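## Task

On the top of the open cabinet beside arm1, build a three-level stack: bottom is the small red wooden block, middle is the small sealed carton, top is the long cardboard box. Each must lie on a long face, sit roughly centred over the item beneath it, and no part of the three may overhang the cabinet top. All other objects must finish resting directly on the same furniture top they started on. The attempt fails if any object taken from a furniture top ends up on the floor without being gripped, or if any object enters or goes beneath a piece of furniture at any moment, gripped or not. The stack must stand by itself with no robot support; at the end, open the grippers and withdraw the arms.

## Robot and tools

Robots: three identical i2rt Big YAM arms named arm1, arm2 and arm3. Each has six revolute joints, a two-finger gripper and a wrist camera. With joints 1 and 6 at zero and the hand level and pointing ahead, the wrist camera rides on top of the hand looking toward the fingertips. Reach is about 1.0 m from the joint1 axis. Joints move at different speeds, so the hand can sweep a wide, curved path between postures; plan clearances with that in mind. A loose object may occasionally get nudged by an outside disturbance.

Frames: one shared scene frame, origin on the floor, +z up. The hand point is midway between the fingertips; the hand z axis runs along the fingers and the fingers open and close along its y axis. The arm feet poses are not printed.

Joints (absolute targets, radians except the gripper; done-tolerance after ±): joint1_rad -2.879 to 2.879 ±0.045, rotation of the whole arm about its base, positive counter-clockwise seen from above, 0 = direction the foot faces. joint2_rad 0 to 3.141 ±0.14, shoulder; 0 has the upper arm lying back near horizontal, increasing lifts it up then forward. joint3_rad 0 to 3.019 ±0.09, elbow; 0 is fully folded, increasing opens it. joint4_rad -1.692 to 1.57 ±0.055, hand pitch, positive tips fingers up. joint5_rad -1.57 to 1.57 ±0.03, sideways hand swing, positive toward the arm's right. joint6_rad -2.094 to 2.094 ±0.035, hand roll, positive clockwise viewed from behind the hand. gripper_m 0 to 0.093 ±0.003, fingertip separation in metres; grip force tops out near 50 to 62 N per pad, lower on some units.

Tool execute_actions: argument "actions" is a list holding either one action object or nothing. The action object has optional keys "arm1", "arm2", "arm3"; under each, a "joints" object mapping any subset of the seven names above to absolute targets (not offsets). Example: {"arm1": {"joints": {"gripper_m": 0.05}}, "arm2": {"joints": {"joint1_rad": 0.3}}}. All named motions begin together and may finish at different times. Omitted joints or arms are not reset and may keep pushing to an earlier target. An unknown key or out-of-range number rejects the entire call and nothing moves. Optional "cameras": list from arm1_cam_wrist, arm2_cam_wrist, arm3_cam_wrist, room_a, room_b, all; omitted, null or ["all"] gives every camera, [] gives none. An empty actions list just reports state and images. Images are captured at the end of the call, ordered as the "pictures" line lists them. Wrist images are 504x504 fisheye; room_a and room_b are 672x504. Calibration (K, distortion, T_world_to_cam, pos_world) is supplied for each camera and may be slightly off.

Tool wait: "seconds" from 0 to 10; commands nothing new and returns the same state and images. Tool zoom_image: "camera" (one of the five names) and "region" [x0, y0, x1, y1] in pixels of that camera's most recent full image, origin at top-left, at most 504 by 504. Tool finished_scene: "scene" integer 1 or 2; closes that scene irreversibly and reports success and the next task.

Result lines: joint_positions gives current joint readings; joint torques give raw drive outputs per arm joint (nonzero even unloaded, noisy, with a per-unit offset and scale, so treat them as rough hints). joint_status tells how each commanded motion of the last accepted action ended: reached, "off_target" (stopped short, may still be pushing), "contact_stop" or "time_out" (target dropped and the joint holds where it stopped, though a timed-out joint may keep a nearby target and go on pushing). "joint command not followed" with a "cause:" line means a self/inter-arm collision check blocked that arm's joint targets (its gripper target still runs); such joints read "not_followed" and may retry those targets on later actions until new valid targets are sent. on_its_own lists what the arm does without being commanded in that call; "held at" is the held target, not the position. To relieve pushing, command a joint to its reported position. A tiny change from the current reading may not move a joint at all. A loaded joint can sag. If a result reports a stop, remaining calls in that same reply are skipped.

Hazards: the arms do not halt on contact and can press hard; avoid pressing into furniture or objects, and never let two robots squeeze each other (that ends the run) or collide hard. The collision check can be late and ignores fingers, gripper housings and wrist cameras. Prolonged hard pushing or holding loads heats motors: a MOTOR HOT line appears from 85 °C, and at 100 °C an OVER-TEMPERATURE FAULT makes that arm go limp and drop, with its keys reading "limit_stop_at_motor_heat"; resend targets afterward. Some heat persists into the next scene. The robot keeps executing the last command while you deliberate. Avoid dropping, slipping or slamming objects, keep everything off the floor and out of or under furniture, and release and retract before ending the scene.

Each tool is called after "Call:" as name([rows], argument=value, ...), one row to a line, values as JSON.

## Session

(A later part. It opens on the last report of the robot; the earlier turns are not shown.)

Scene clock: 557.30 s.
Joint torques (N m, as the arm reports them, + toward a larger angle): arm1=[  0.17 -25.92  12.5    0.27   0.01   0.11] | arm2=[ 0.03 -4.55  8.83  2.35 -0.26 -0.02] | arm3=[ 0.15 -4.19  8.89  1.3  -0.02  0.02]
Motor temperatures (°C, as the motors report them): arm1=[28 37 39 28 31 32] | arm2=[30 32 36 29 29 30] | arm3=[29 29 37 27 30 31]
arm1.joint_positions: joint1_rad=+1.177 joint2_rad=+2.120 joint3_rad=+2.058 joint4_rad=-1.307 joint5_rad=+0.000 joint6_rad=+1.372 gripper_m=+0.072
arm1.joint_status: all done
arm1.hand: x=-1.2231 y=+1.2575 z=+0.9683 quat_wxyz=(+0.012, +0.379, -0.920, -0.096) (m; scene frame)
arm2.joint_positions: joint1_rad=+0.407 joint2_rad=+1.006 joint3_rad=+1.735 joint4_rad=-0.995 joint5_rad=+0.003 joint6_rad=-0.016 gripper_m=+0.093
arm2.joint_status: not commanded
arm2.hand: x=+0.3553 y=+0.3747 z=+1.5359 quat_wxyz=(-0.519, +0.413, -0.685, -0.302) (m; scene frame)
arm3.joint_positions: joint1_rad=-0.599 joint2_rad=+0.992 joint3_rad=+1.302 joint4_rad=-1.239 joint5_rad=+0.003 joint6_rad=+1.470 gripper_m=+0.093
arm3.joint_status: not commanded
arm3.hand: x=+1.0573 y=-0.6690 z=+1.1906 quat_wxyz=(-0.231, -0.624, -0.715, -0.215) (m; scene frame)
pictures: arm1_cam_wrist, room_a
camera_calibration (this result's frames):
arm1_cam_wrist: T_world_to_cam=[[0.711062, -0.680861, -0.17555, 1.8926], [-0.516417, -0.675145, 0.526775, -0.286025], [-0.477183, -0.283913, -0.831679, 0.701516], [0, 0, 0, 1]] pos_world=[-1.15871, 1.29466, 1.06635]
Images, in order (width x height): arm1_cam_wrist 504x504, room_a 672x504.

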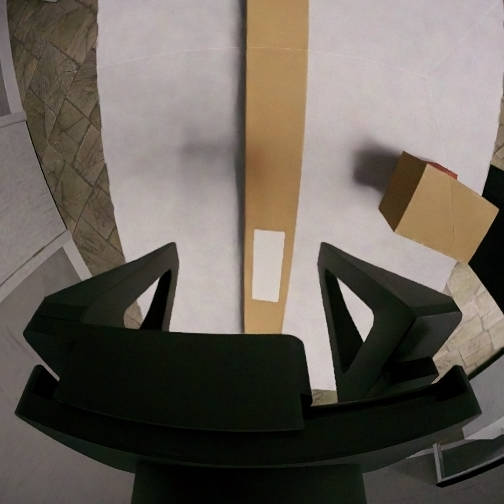

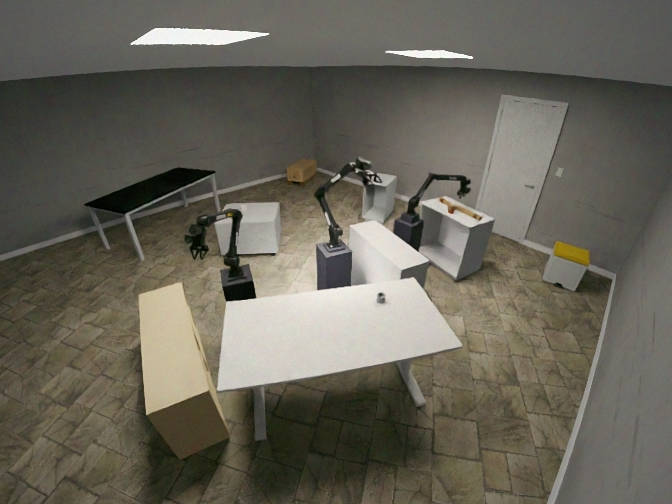

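Call:
execute_actions([
  {"arm1":{"joints":{"joint1_rad":1.19,"joint2_rad":2.27,"joint3_rad":2.145}}},
], cameras=["arm1_cam_wrist"])

Scene clock: 574.50 s.
Joint torques (N m, as the arm reports them, + toward a larger angle): arm1=[  1.08 -29.27  11.9    0.08   0.01   0.12] | arm2=[-0.41 -4.9   8.84  2.31 -0.26  0.01] | arm3=[ 0.06 -4.39  9.    1.43 -0.08  0.  ]
Motor temperatures (°C, as the motors report them): arm1=[28 38 42 28 31 32] | arm2=[30 32 36 29 29 30] | arm3=[29 29 37 27 30 31]
arm1.joint_positions: joint1_rad=+1.178 joint2_rad=+2.291 joint3_rad=+2.115 joint4_rad=-1.307 joint5_rad=+0.000 joint6_rad=+1.372 gripper_m=+0.072
arm1.joint_status: all done
arm1.hand: x=-1.2290 y=+1.2674 z=+0.8731 quat_wxyz=(+0.001, +0.381, -0.924, -0.040) (m; scene frame)
arm2.joint_positions: joint1_rad=+0.407 joint2_rad=+1.006 joint3_rad=+1.735 joint4_rad=-0.995 joint5_rad=+0.003 joint6_rad=-0.016 gripper_m=+0.093
arm2.joint_status: not commanded
arm2.hand: x=+0.3553 y=+0.3747 z=+1.5359 quat_wxyz=(-0.519, +0.413, -0.685, -0.302) (m; scene frame)
arm3.joint_positions: joint1_rad=-0.599 joint2_rad=+0.992 joint3_rad=+1.302 joint4_rad=-1.239 joint5_rad=+0.003 joint6_rad=+1.470 gripper_m=+0.093
arm3.joint_status: not commanded
arm3.hand: x=+1.0573 y=-0.6690 z=+1.1906 quat_wxyz=(-0.231, -0.624, -0.715, -0.215) (m; scene frame)
pictures: arm1_cam_wrist
camera_calibration (this result's frames):
arm1_cam_wrist: T_world_to_cam=[[0.718037, -0.69298, -0.0648128, 1.81405], [-0.551039, -0.622899, 0.555295, -0.365928], [-0.42518, -0.363008, -0.829124, 0.784314], [0, 0, 0, 1]] pos_world=[-1.17072, 1.31387, 0.971065]
Images, in order (width x height): arm1_cam_wrist 504x504.

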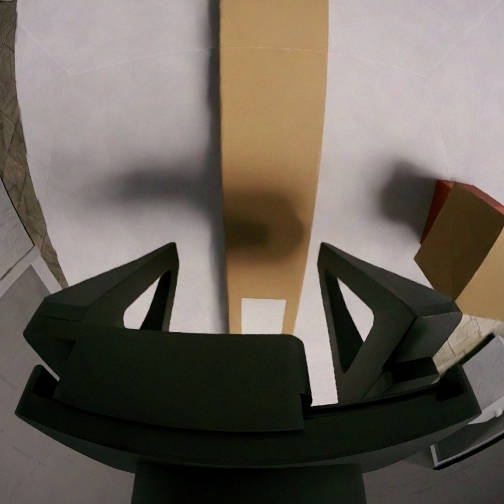

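Call:
execute_actions([
  {"arm1":{"joints":{"joint1_rad":1.198,"joint2_rad":2.362}}},
], cameras=["arm1_cam_wrist"])

Scene clock: 582.43 s.
Joint torques (N m, as the arm reports them, + toward a larger angle): arm1=[  1.14 -29.71  11.59  -0.09   0.01   0.12] | arm2=[-0.1  -4.58  8.8   2.32 -0.28  0.01] | arm3=[ 0.32 -4.25  8.77  1.54 -0.02 -0.01]
Motor temperatures (°C, as the motors report them): arm1=[28 39 42 28 31 32] | arm2=[30 32 36 29 29 30] | arm3=[29 28 37 27 30 31]
arm1.joint_positions: joint1_rad=+1.189 joint2_rad=+2.374 joint3_rad=+2.115 joint4_rad=-1.307 joint5_rad=+0.000 joint6_rad=+1.372 gripper_m=+0.072
arm1.joint_status: all done
arm1.hand: x=-1.2300 y=+1.2561 z=+0.8153 quat_wxyz=(-0.007, +0.386, -0.922, +0.001) (m; scene frame)
arm2.joint_positions: joint1_rad=+0.407 joint2_rad=+1.006 joint3_rad=+1.735 joint4_rad=-0.995 joint5_rad=+0.003 joint6_rad=-0.016 gripper_m=+0.093
arm2.joint_status: not commanded
arm2.hand: x=+0.3553 y=+0.3747 z=+1.5359 quat_wxyz=(-0.519, +0.413, -0.685, -0.302) (m; scene frame)
arm3.joint_positions: joint1_rad=-0.599 joint2_rad=+0.992 joint3_rad=+1.302 joint4_rad=-1.239 joint5_rad=+0.003 joint6_rad=+1.470 gripper_m=+0.093
arm3.joint_status: not commanded
arm3.hand: x=+1.0573 y=-0.6690 z=+1.1906 quat_wxyz=(-0.231, -0.624, -0.715, -0.215) (m; scene frame)
pictures: arm1_cam_wrist
camera_calibration (this result's frames):
arm1_cam_wrist: T_world_to_cam=[[0.725977, -0.687523, 0.0164357, 1.73982], [-0.571073, -0.589353, 0.571436, -0.421373], [-0.383188, -0.424235, -0.820482, 0.853382], [0, 0, 0, 1]] pos_world=[-1.1767, 1.30986, 0.912377]
Images, in order (width x height): arm1_cam_wrist 504x504.

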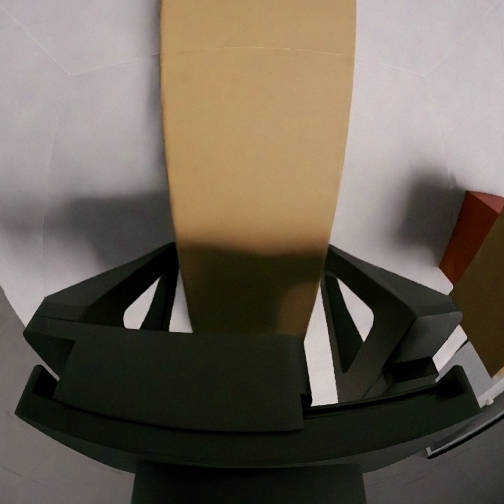

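Call:
execute_actions([
  {"arm1":{"joints":{"gripper_m":0.03}}},
], cameras=[])

Call:
execute_actions([
  {"arm1":{"joints":{"joint2_rad":2.08}}},
], cameras=["arm1_cam_wrist"])

Scene clock: 584.80 s.
Joint torques (N m, as the arm reports them, + toward a larger angle): arm1=[  0.84 -28.79  11.61  -0.07   0.01   0.12] | arm2=[-0.02 -4.73  8.84  2.32 -0.27 -0.01] | arm3=[ 0.19 -4.21  9.    1.43 -0.04 -0.03]
Motor temperatures (°C, as the motors report them): arm1=[28 39 42 28 31 32] | arm2=[30 32 36 29 29 30] | arm3=[29 28 37 27 30 31]
arm1.joint_positions: joint1_rad=+1.189 joint2_rad=+2.374 joint3_rad=+2.115 joint4_rad=-1.307 joint5_rad=+0.000 joint6_rad=+1.373 gripper_m=+0.049
arm1.joint_status: gripper_m off_target (ended at +0.049, target +0.030)
arm1.hand: x=-1.2300 y=+1.2561 z=+0.8153 quat_wxyz=(-0.007, +0.386, -0.923, +0.001) (m; scene frame)
arm2.joint_positions: joint1_rad=+0.407 joint2_rad=+1.006 joint3_rad=+1.735 joint4_rad=-0.995 joint5_rad=+0.003 joint6_rad=-0.016 gripper_m=+0.093
arm2.joint_status: not commanded
arm2.hand: x=+0.3553 y=+0.3747 z=+1.5359 quat_wxyz=(-0.519, +0.413, -0.685, -0.302) (m; scene frame)
arm3.joint_positions: joint1_rad=-0.599 joint2_rad=+0.992 joint3_rad=+1.302 joint4_rad=-1.239 joint5_rad=+0.003 joint6_rad=+1.470 gripper_m=+0.093
arm3.joint_status: not commanded
arm3.hand: x=+1.0573 y=-0.6690 z=+1.1906 quat_wxyz=(-0.231, -0.624, -0.715, -0.215) (m; scene frame)
pictures: none
No camera images: the call's "cameras" was empty. Leave "cameras" out to get every camera's image.

Scene clock: 586.40 s.
Joint torques (N m, as the arm reports them, + toward a larger angle): arm1=[  0.82 -27.15  11.11   0.5    0.01   0.09] | arm2=[-0.55 -4.6   8.88  2.24 -0.27  0.  ] | arm3=[ 0.55 -4.21  9.22  1.39 -0.06 -0.01]
Motor temperatures (°C, as the motors report them): arm1=[28 39 42 28 31 32] | arm2=[30 32 36 29 29 30] | arm3=[29 28 37 27 30 31]
arm1.joint_positions: joint1_rad=+1.189 joint2_rad=+2.098 joint3_rad=+2.131 joint4_rad=-1.307 joint5_rad=+0.000 joint6_rad=+1.373 gripper_m=+0.049
arm1.joint_status: all done
arm1.hand: x=-1.2404 y=+1.2665 z=+1.0156 quat_wxyz=(+0.022, +0.383, -0.913, -0.142) (m; scene frame)
arm2.joint_positions: joint1_rad=+0.407 joint2_rad=+1.006 joint3_rad=+1.735 joint4_rad=-0.995 joint5_rad=+0.003 joint6_rad=-0.016 gripper_m=+0.093
arm2.joint_status: not commanded
arm2.hand: x=+0.3553 y=+0.3747 z=+1.5359 quat_wxyz=(-0.519, +0.413, -0.685, -0.302) (m; scene frame)
arm3.joint_positions: joint1_rad=-0.599 joint2_rad=+0.992 joint3_rad=+1.302 joint4_rad=-1.239 joint5_rad=+0.003 joint6_rad=+1.470 gripper_m=+0.093
arm3.joint_status: not commanded
arm3.hand: x=+1.0573 y=-0.6690 z=+1.1906 quat_wxyz=(-0.231, -0.624, -0.715, -0.215) (m; scene frame)
pictures: arm1_cam_wrist
camera_calibration (this result's frames):
arm1_cam_wrist: T_world_to_cam=[[0.707742, -0.65475, -0.265336, 1.97328], [-0.48071, -0.721546, 0.498287, -0.181831], [-0.517705, -0.225109, -0.825413, 0.604048], [0, 0, 0, 1]] pos_world=[-1.17126, 1.29678, 1.11278]
Images, in order (width x height): arm1_cam_wrist 504x504.

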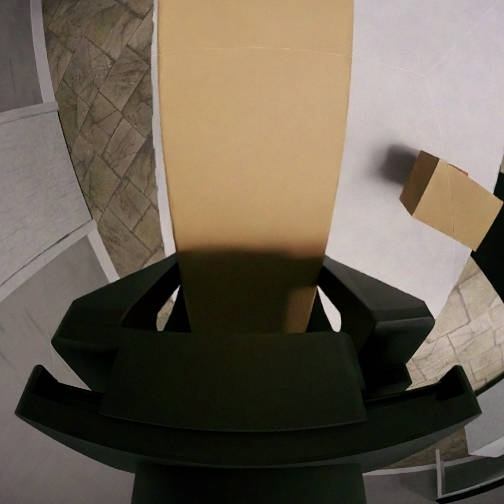

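Call:
execute_actions([
  {"arm1":{"joints":{"joint1_rad":1.124,"joint2_rad":1.79,"joint3_rad":1.9,"joint4_rad":-1.21,"joint6_rad":1.283}}},
], cameras=[])

Call:
execute_actions([
  {"arm1":{"joints":{"joint3_rad":1.558}}},
], cameras=["arm1_cam_wrist","room_b"])

Scene clock: 608.73 s.
Joint torques (N m, as the arm reports them, + toward a larger angle): arm1=[  0.92 -21.68  10.86   1.31   0.    -0.19] | arm2=[-0.2  -5.    8.86  2.21 -0.28  0.  ] | arm3=[ 0.1  -4.42  9.    1.37 -0.04 -0.03]
Motor temperatures (°C, as the motors report them): arm1=[28 39 42 28 31 32] | arm2=[30 32 36 29 29 30] | arm3=[29 28 37 27 30 31]
arm1.joint_positions: joint1_rad=+1.115 joint2_rad=+1.794 joint3_rad=+1.891 joint4_rad=-1.222 joint5_rad=+0.000 joint6_rad=+1.297 gripper_m=+0.049
arm1.joint_status: all done
arm1.hand: x=-1.1632 y=+1.2371 z=+1.1157 quat_wxyz=(+0.020, +0.379, -0.900, -0.217) (m; scene frame)
arm2.joint_positions: joint1_rad=+0.407 joint2_rad=+1.006 joint3_rad=+1.735 joint4_rad=-0.995 joint5_rad=+0.003 joint6_rad=-0.016 gripper_m=+0.093
arm2.joint_status: not commanded
arm2.hand: x=+0.3553 y=+0.3747 z=+1.5359 quat_wxyz=(-0.519, +0.413, -0.685, -0.302) (m; scene frame)
arm3.joint_positions: joint1_rad=-0.599 joint2_rad=+0.992 joint3_rad=+1.302 joint4_rad=-1.239 joint5_rad=+0.003 joint6_rad=+1.470 gripper_m=+0.093
arm3.joint_status: not commanded
arm3.hand: x=+1.0573 y=-0.6690 z=+1.1906 quat_wxyz=(-0.231, -0.624, -0.715, -0.215) (m; scene frame)
pictures: none
No camera images: the call's "cameras" was empty. Leave "cameras" out to get every camera's image.

Scene clock: 609.83 s.
Joint torques (N m, as the arm reports them, + toward a larger angle): arm1=[  0.9  -21.49  10.5    0.32   0.01  -0.14] | arm2=[-0.03 -4.51  8.82  2.32 -0.25 -0.02] | arm3=[-0.04 -4.24  8.99  1.46 -0.05 -0.03]
Motor temperatures (°C, as the motors report them): arm1=[28 39 42 28 31 32] | arm2=[30 32 36 29 29 30] | arm3=[29 28 37 27 30 31]
arm1.joint_positions: joint1_rad=+1.115 joint2_rad=+1.806 joint3_rad=+1.542 joint4_rad=-1.215 joint5_rad=+0.000 joint6_rad=+1.296 gripper_m=+0.049
arm1.joint_status: all done
arm1.hand: x=-1.1157 y=+1.1587 z=+0.9550 quat_wxyz=(-0.002, +0.387, -0.921, -0.043) (m; scene frame)
arm2.joint_positions: joint1_rad=+0.407 joint2_rad=+1.006 joint3_rad=+1.735 joint4_rad=-0.995 joint5_rad=+0.003 joint6_rad=-0.016 gripper_m=+0.093
arm2.joint_status: not commanded
arm2.hand: x=+0.3553 y=+0.3747 z=+1.5359 quat_wxyz=(-0.519, +0.413, -0.685, -0.302) (m; scene frame)
arm3.joint_positions: joint1_rad=-0.599 joint2_rad=+0.992 joint3_rad=+1.302 joint4_rad=-1.239 joint5_rad=+0.003 joint6_rad=+1.470 gripper_m=+0.093
arm3.joint_status: not commanded
arm3.hand: x=+1.0573 y=-0.6690 z=+1.1906 quat_wxyz=(-0.231, -0.624, -0.715, -0.215) (m; scene frame)
pictures: arm1_cam_wrist, room_b
camera_calibration (this result's frames):
arm1_cam_wrist: T_world_to_cam=[[0.727312, -0.682959, -0.0677143, 1.66414], [-0.544561, -0.634329, 0.548707, -0.389902], [-0.417698, -0.362206, -0.833268, 0.872267], [0, 0, 0, 1]] pos_world=[-1.05833, 1.20515, 1.05346]
Images, in order (width x height): arm1_cam_wrist 504x504, room_b 672x504.

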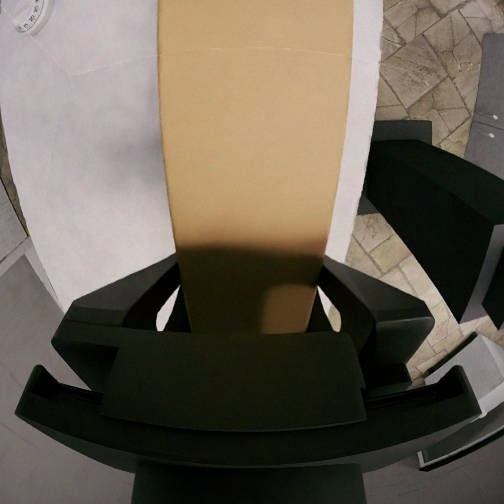

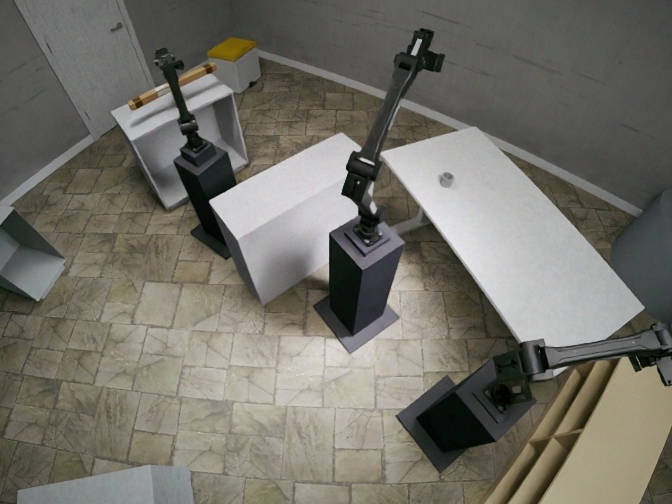

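Call:
execute_actions([
  {"arm1":{"joints":{"joint2_rad":1.868}}},
], cameras=["arm1_cam_wrist"])

Scene clock: 613.47 s.
Joint torques (N m, as the arm reports them, + toward a larger angle): arm1=[  0.86 -22.12  10.08   0.2    0.01  -0.13] | arm2=[ 0.29 -5.3   8.8   2.31 -0.28  0.  ] | arm3=[ 0.36 -4.34  8.85  1.33 -0.04  0.03]
Motor temperatures (°C, as the motors report them): arm1=[28 39 42 28 31 32] | arm2=[30 32 36 29 29 30] | arm3=[29 28 37 27 30 31]
arm1.joint_positions: joint1_rad=+1.115 joint2_rad=+1.881 joint3_rad=+1.542 joint4_rad=-1.215 joint5_rad=+0.000 joint6_rad=+1.296 gripper_m=+0.049
arm1.joint_status: all done
arm1.hand: x=-1.1145 y=+1.1579 z=+0.9142 quat_wxyz=(-0.006, +0.387, -0.922, -0.006) (m; scene frame)
arm2.joint_positions: joint1_rad=+0.407 joint2_rad=+1.006 joint3_rad=+1.735 joint4_rad=-0.995 joint5_rad=+0.003 joint6_rad=-0.016 gripper_m=+0.093
arm2.joint_status: not commanded
arm2.hand: x=+0.3553 y=+0.3747 z=+1.5359 quat_wxyz=(-0.519, +0.413, -0.685, -0.302) (m; scene frame)
arm3.joint_positions: joint1_rad=-0.599 joint2_rad=+0.992 joint3_rad=+1.302 joint4_rad=-1.239 joint5_rad=+0.003 joint6_rad=+1.470 gripper_m=+0.093
arm3.joint_status: not commanded
arm3.hand: x=+1.0573 y=-0.6690 z=+1.1906 quat_wxyz=(-0.231, -0.624, -0.715, -0.215) (m; scene frame)
pictures: arm1_cam_wrist
camera_calibration (this result's frames):
arm1_cam_wrist: T_world_to_cam=[[0.727747, -0.685835, 0.00373894, 1.59853], [-0.565975, -0.597466, 0.568072, -0.45166], [-0.38737, -0.415529, -0.82297, 0.924623], [0, 0, 0, 1]] pos_world=[-1.06078, 1.21068, 1.01154]
Images, in order (width x height): arm1_cam_wrist 504x504.

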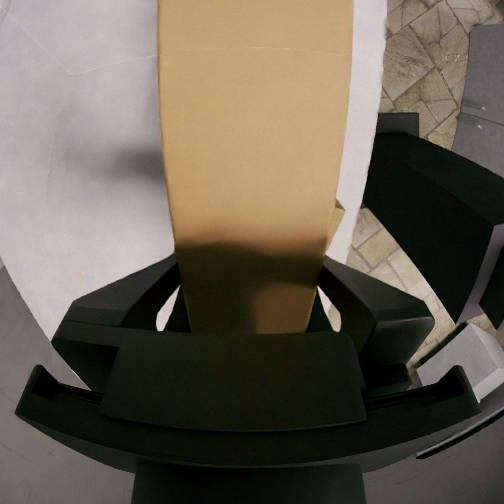

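Call:
execute_actions([
  {"arm1":{"joints":{"joint2_rad":1.896}}},
], cameras=[])

Scene clock: 615.60 s.
Joint torques (N m, as the arm reports them, + toward a larger angle): arm1=[  0.87 -20.3    9.77   0.27   0.01  -0.13] | arm2=[-0.27 -4.92  8.8   2.3  -0.25  0.  ] | arm3=[ 0.22 -4.46  9.01  1.53 -0.02  0.01]
Motor temperatures (°C, as the motors report them): arm1=[28 39 42 28 31 32] | arm2=[30 32 36 29 29 30] | arm3=[29 28 37 27 30 31]
arm1.joint_positions: joint1_rad=+1.115 joint2_rad=+1.891 joint3_rad=+1.542 joint4_rad=-1.215 joint5_rad=+0.000 joint6_rad=+1.296 gripper_m=+0.049
arm1.joint_status: all done
arm1.hand: x=-1.1143 y=+1.1576 z=+0.9086 quat_wxyz=(-0.007, +0.387, -0.922, -0.001) (m; scene frame)
arm2.joint_positions: joint1_rad=+0.407 joint2_rad=+1.006 joint3_rad=+1.735 joint4_rad=-0.995 joint5_rad=+0.003 joint6_rad=-0.016 gripper_m=+0.093
arm2.joint_status: not commanded
arm2.hand: x=+0.3553 y=+0.3747 z=+1.5359 quat_wxyz=(-0.519, +0.413, -0.685, -0.302) (m; scene frame)
arm3.joint_positions: joint1_rad=-0.599 joint2_rad=+0.992 joint3_rad=+1.302 joint4_rad=-1.239 joint5_rad=+0.003 joint6_rad=+1.470 gripper_m=+0.093
arm3.joint_status: not commanded
arm3.hand: x=+1.0573 y=-0.6690 z=+1.1906 quat_wxyz=(-0.231, -0.624, -0.715, -0.215) (m; scene frame)
pictures: none
No camera images: the call's "cameras" was empty. Leave "cameras" out to get every camera's image.

Call:
execute_actions([
  {"arm1":{"joints":{"gripper_m":0.085}}},
], cameras=["arm1_cam_wrist"])

Call:
execute_actions([
  {"arm1":{"joints":{"joint2_rad":1.6}}},
], cameras=["arm1_cam_wrist","room_a","room_b"])

Scene clock: 618.90 s.
Joint torques (N m, as the arm reports them, + toward a larger angle): arm1=[  0.9  -20.59  10.1    0.24   0.01  -0.13] | arm2=[-0.53 -5.22  8.92  2.24 -0.27 -0.02] | arm3=[ 0.57 -4.32  8.94  1.58 -0.06 -0.01]
Motor temperatures (°C, as the motors report them): arm1=[28 39 42 28 31 32] | arm2=[30 32 36 29 29 30] | arm3=[29 28 37 27 30 31]
arm1.joint_positions: joint1_rad=+1.115 joint2_rad=+1.891 joint3_rad=+1.542 joint4_rad=-1.215 joint5_rad=+0.000 joint6_rad=+1.295 gripper_m=+0.085
arm1.joint_status: all done
arm1.hand: x=-1.1143 y=+1.1576 z=+0.9086 quat_wxyz=(-0.007, +0.387, -0.922, -0.001) (m; scene frame)
arm2.joint_positions: joint1_rad=+0.407 joint2_rad=+1.006 joint3_rad=+1.735 joint4_rad=-0.995 joint5_rad=+0.003 joint6_rad=-0.016 gripper_m=+0.093
arm2.joint_status: not commanded
arm2.hand: x=+0.3553 y=+0.3747 z=+1.5359 quat_wxyz=(-0.519, +0.413, -0.685, -0.302) (m; scene frame)
arm3.joint_positions: joint1_rad=-0.599 joint2_rad=+0.992 joint3_rad=+1.302 joint4_rad=-1.239 joint5_rad=+0.003 joint6_rad=+1.470 gripper_m=+0.093
arm3.joint_status: not commanded
arm3.hand: x=+1.0573 y=-0.6690 z=+1.1906 quat_wxyz=(-0.231, -0.624, -0.715, -0.215) (m; scene frame)
pictures: arm1_cam_wrist
camera_calibration (this result's frames):
arm1_cam_wrist: T_world_to_cam=[[0.727861, -0.68559, 0.0135964, 1.58902], [-0.568752, -0.592505, 0.57049, -0.459541], [-0.383066, -0.42297, -0.821192, 0.93178], [0, 0, 0, 1]] pos_world=[-1.06102, 1.21125, 1.00573]
Images, in order (width x height): arm1_cam_wrist 504x504.

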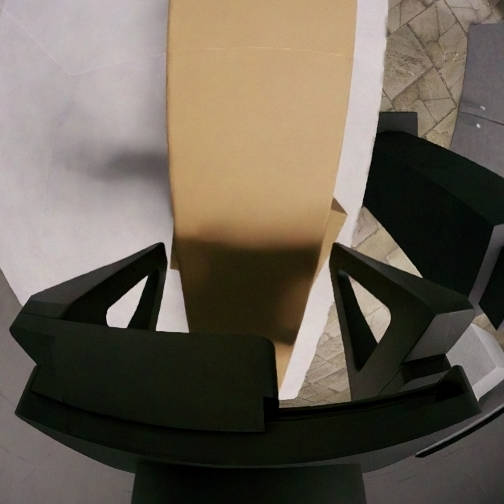

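Scene clock: 620.33 s.
Joint torques (N m, as the arm reports them, + toward a larger angle): arm1=[  0.92 -18.59  11.28   0.76   0.01  -0.15] | arm2=[-0.25 -4.7   8.9   2.27 -0.26 -0.02] | arm3=[ 0.24 -3.97  8.98  1.35 -0.1   0.01]
Motor temperatures (°C, as the motors report them): arm1=[28 39 42 28 31 32] | arm2=[30 32 36 29 29 30] | arm3=[29 28 37 27 30 31]
arm1.joint_positions: joint1_rad=+1.115 joint2_rad=+1.608 joint3_rad=+1.540 joint4_rad=-1.215 joint5_rad=+0.000 joint6_rad=+1.295 gripper_m=+0.085
arm1.joint_status: all done
arm1.hand: x=-1.1111 y=+1.1475 z=+1.0610 quat_wxyz=(+0.010, +0.384, -0.913, -0.140) (m; scene frame)
arm2.joint_positions: joint1_rad=+0.407 joint2_rad=+1.006 joint3_rad=+1.735 joint4_rad=-0.995 joint5_rad=+0.003 joint6_rad=-0.016 gripper_m=+0.093
arm2.joint_status: not commanded
arm2.hand: x=+0.3553 y=+0.3747 z=+1.5359 quat_wxyz=(-0.519, +0.413, -0.685, -0.302) (m; scene frame)
arm3.joint_positions: joint1_rad=-0.599 joint2_rad=+0.992 joint3_rad=+1.302 joint4_rad=-1.239 joint5_rad=+0.003 joint6_rad=+1.470 gripper_m=+0.093
arm3.joint_status: not commanded
arm3.hand: x=+1.0573 y=-0.6690 z=+1.1906 quat_wxyz=(-0.231, -0.624, -0.715, -0.215) (m; scene frame)
pictures: arm1_cam_wrist, room_a, room_b
camera_calibration (this result's frames):
arm1_cam_wrist: T_world_to_cam=[[0.713974, -0.653471, -0.251429, 1.80657], [-0.492173, -0.723809, 0.483597, -0.222697], [-0.498003, -0.221529, -0.838402, 0.713265], [0, 0, 0, 1]] pos_world=[-1.04424, 1.17736, 1.15992]
Images, in order (width x height): arm1_cam_wrist 504x504, room_a 672x504, room_b 672x504.

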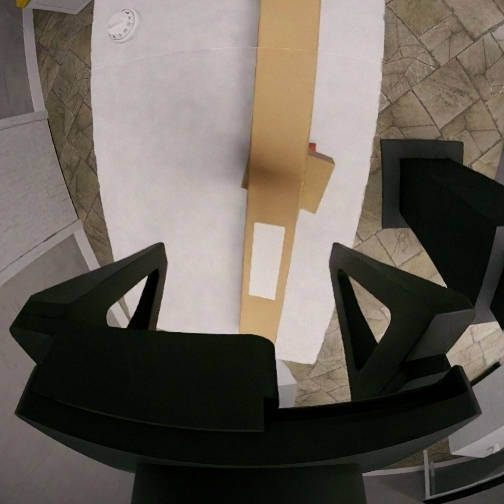

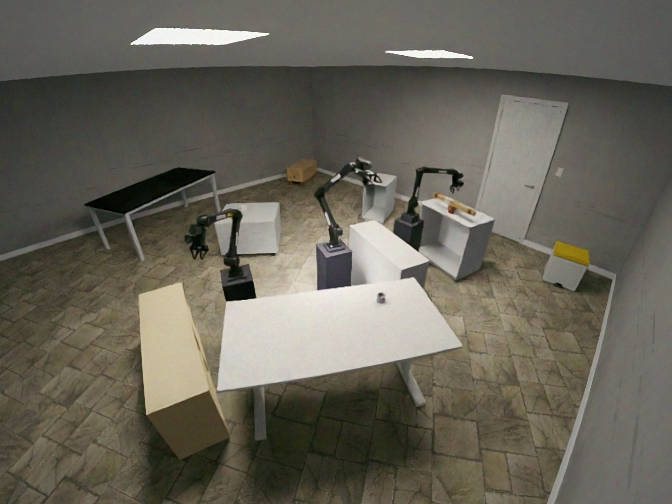

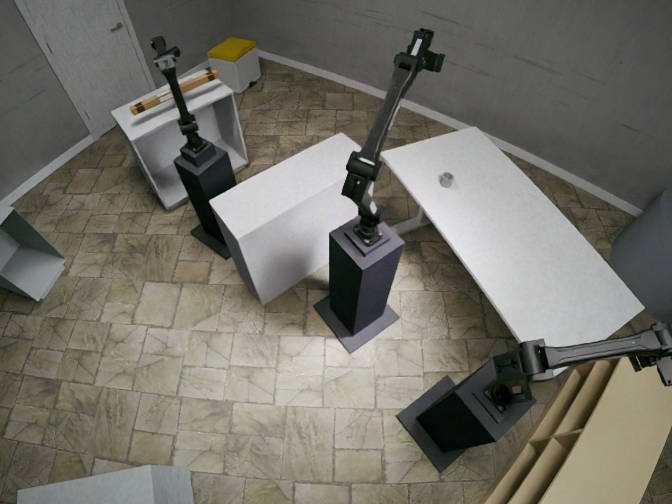

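Call:
zoom_image(camera="room_a", region=[410, 170, 510, 245])

Region (410, 170, 510, 245) of room_a's 672x504 image, scaled by 5.040, with more detail than that image has; it fills the top 378 rows of this view, and the rest is white.

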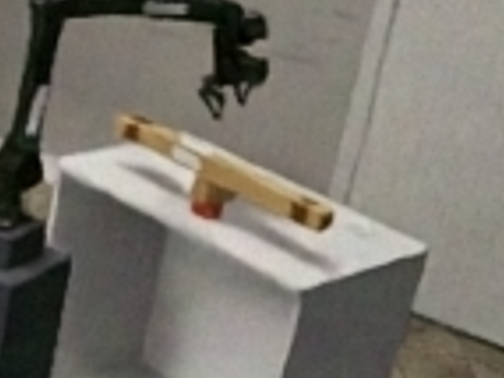

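Call:
finished_scene(scene=2)

The scene is finished: the task was done.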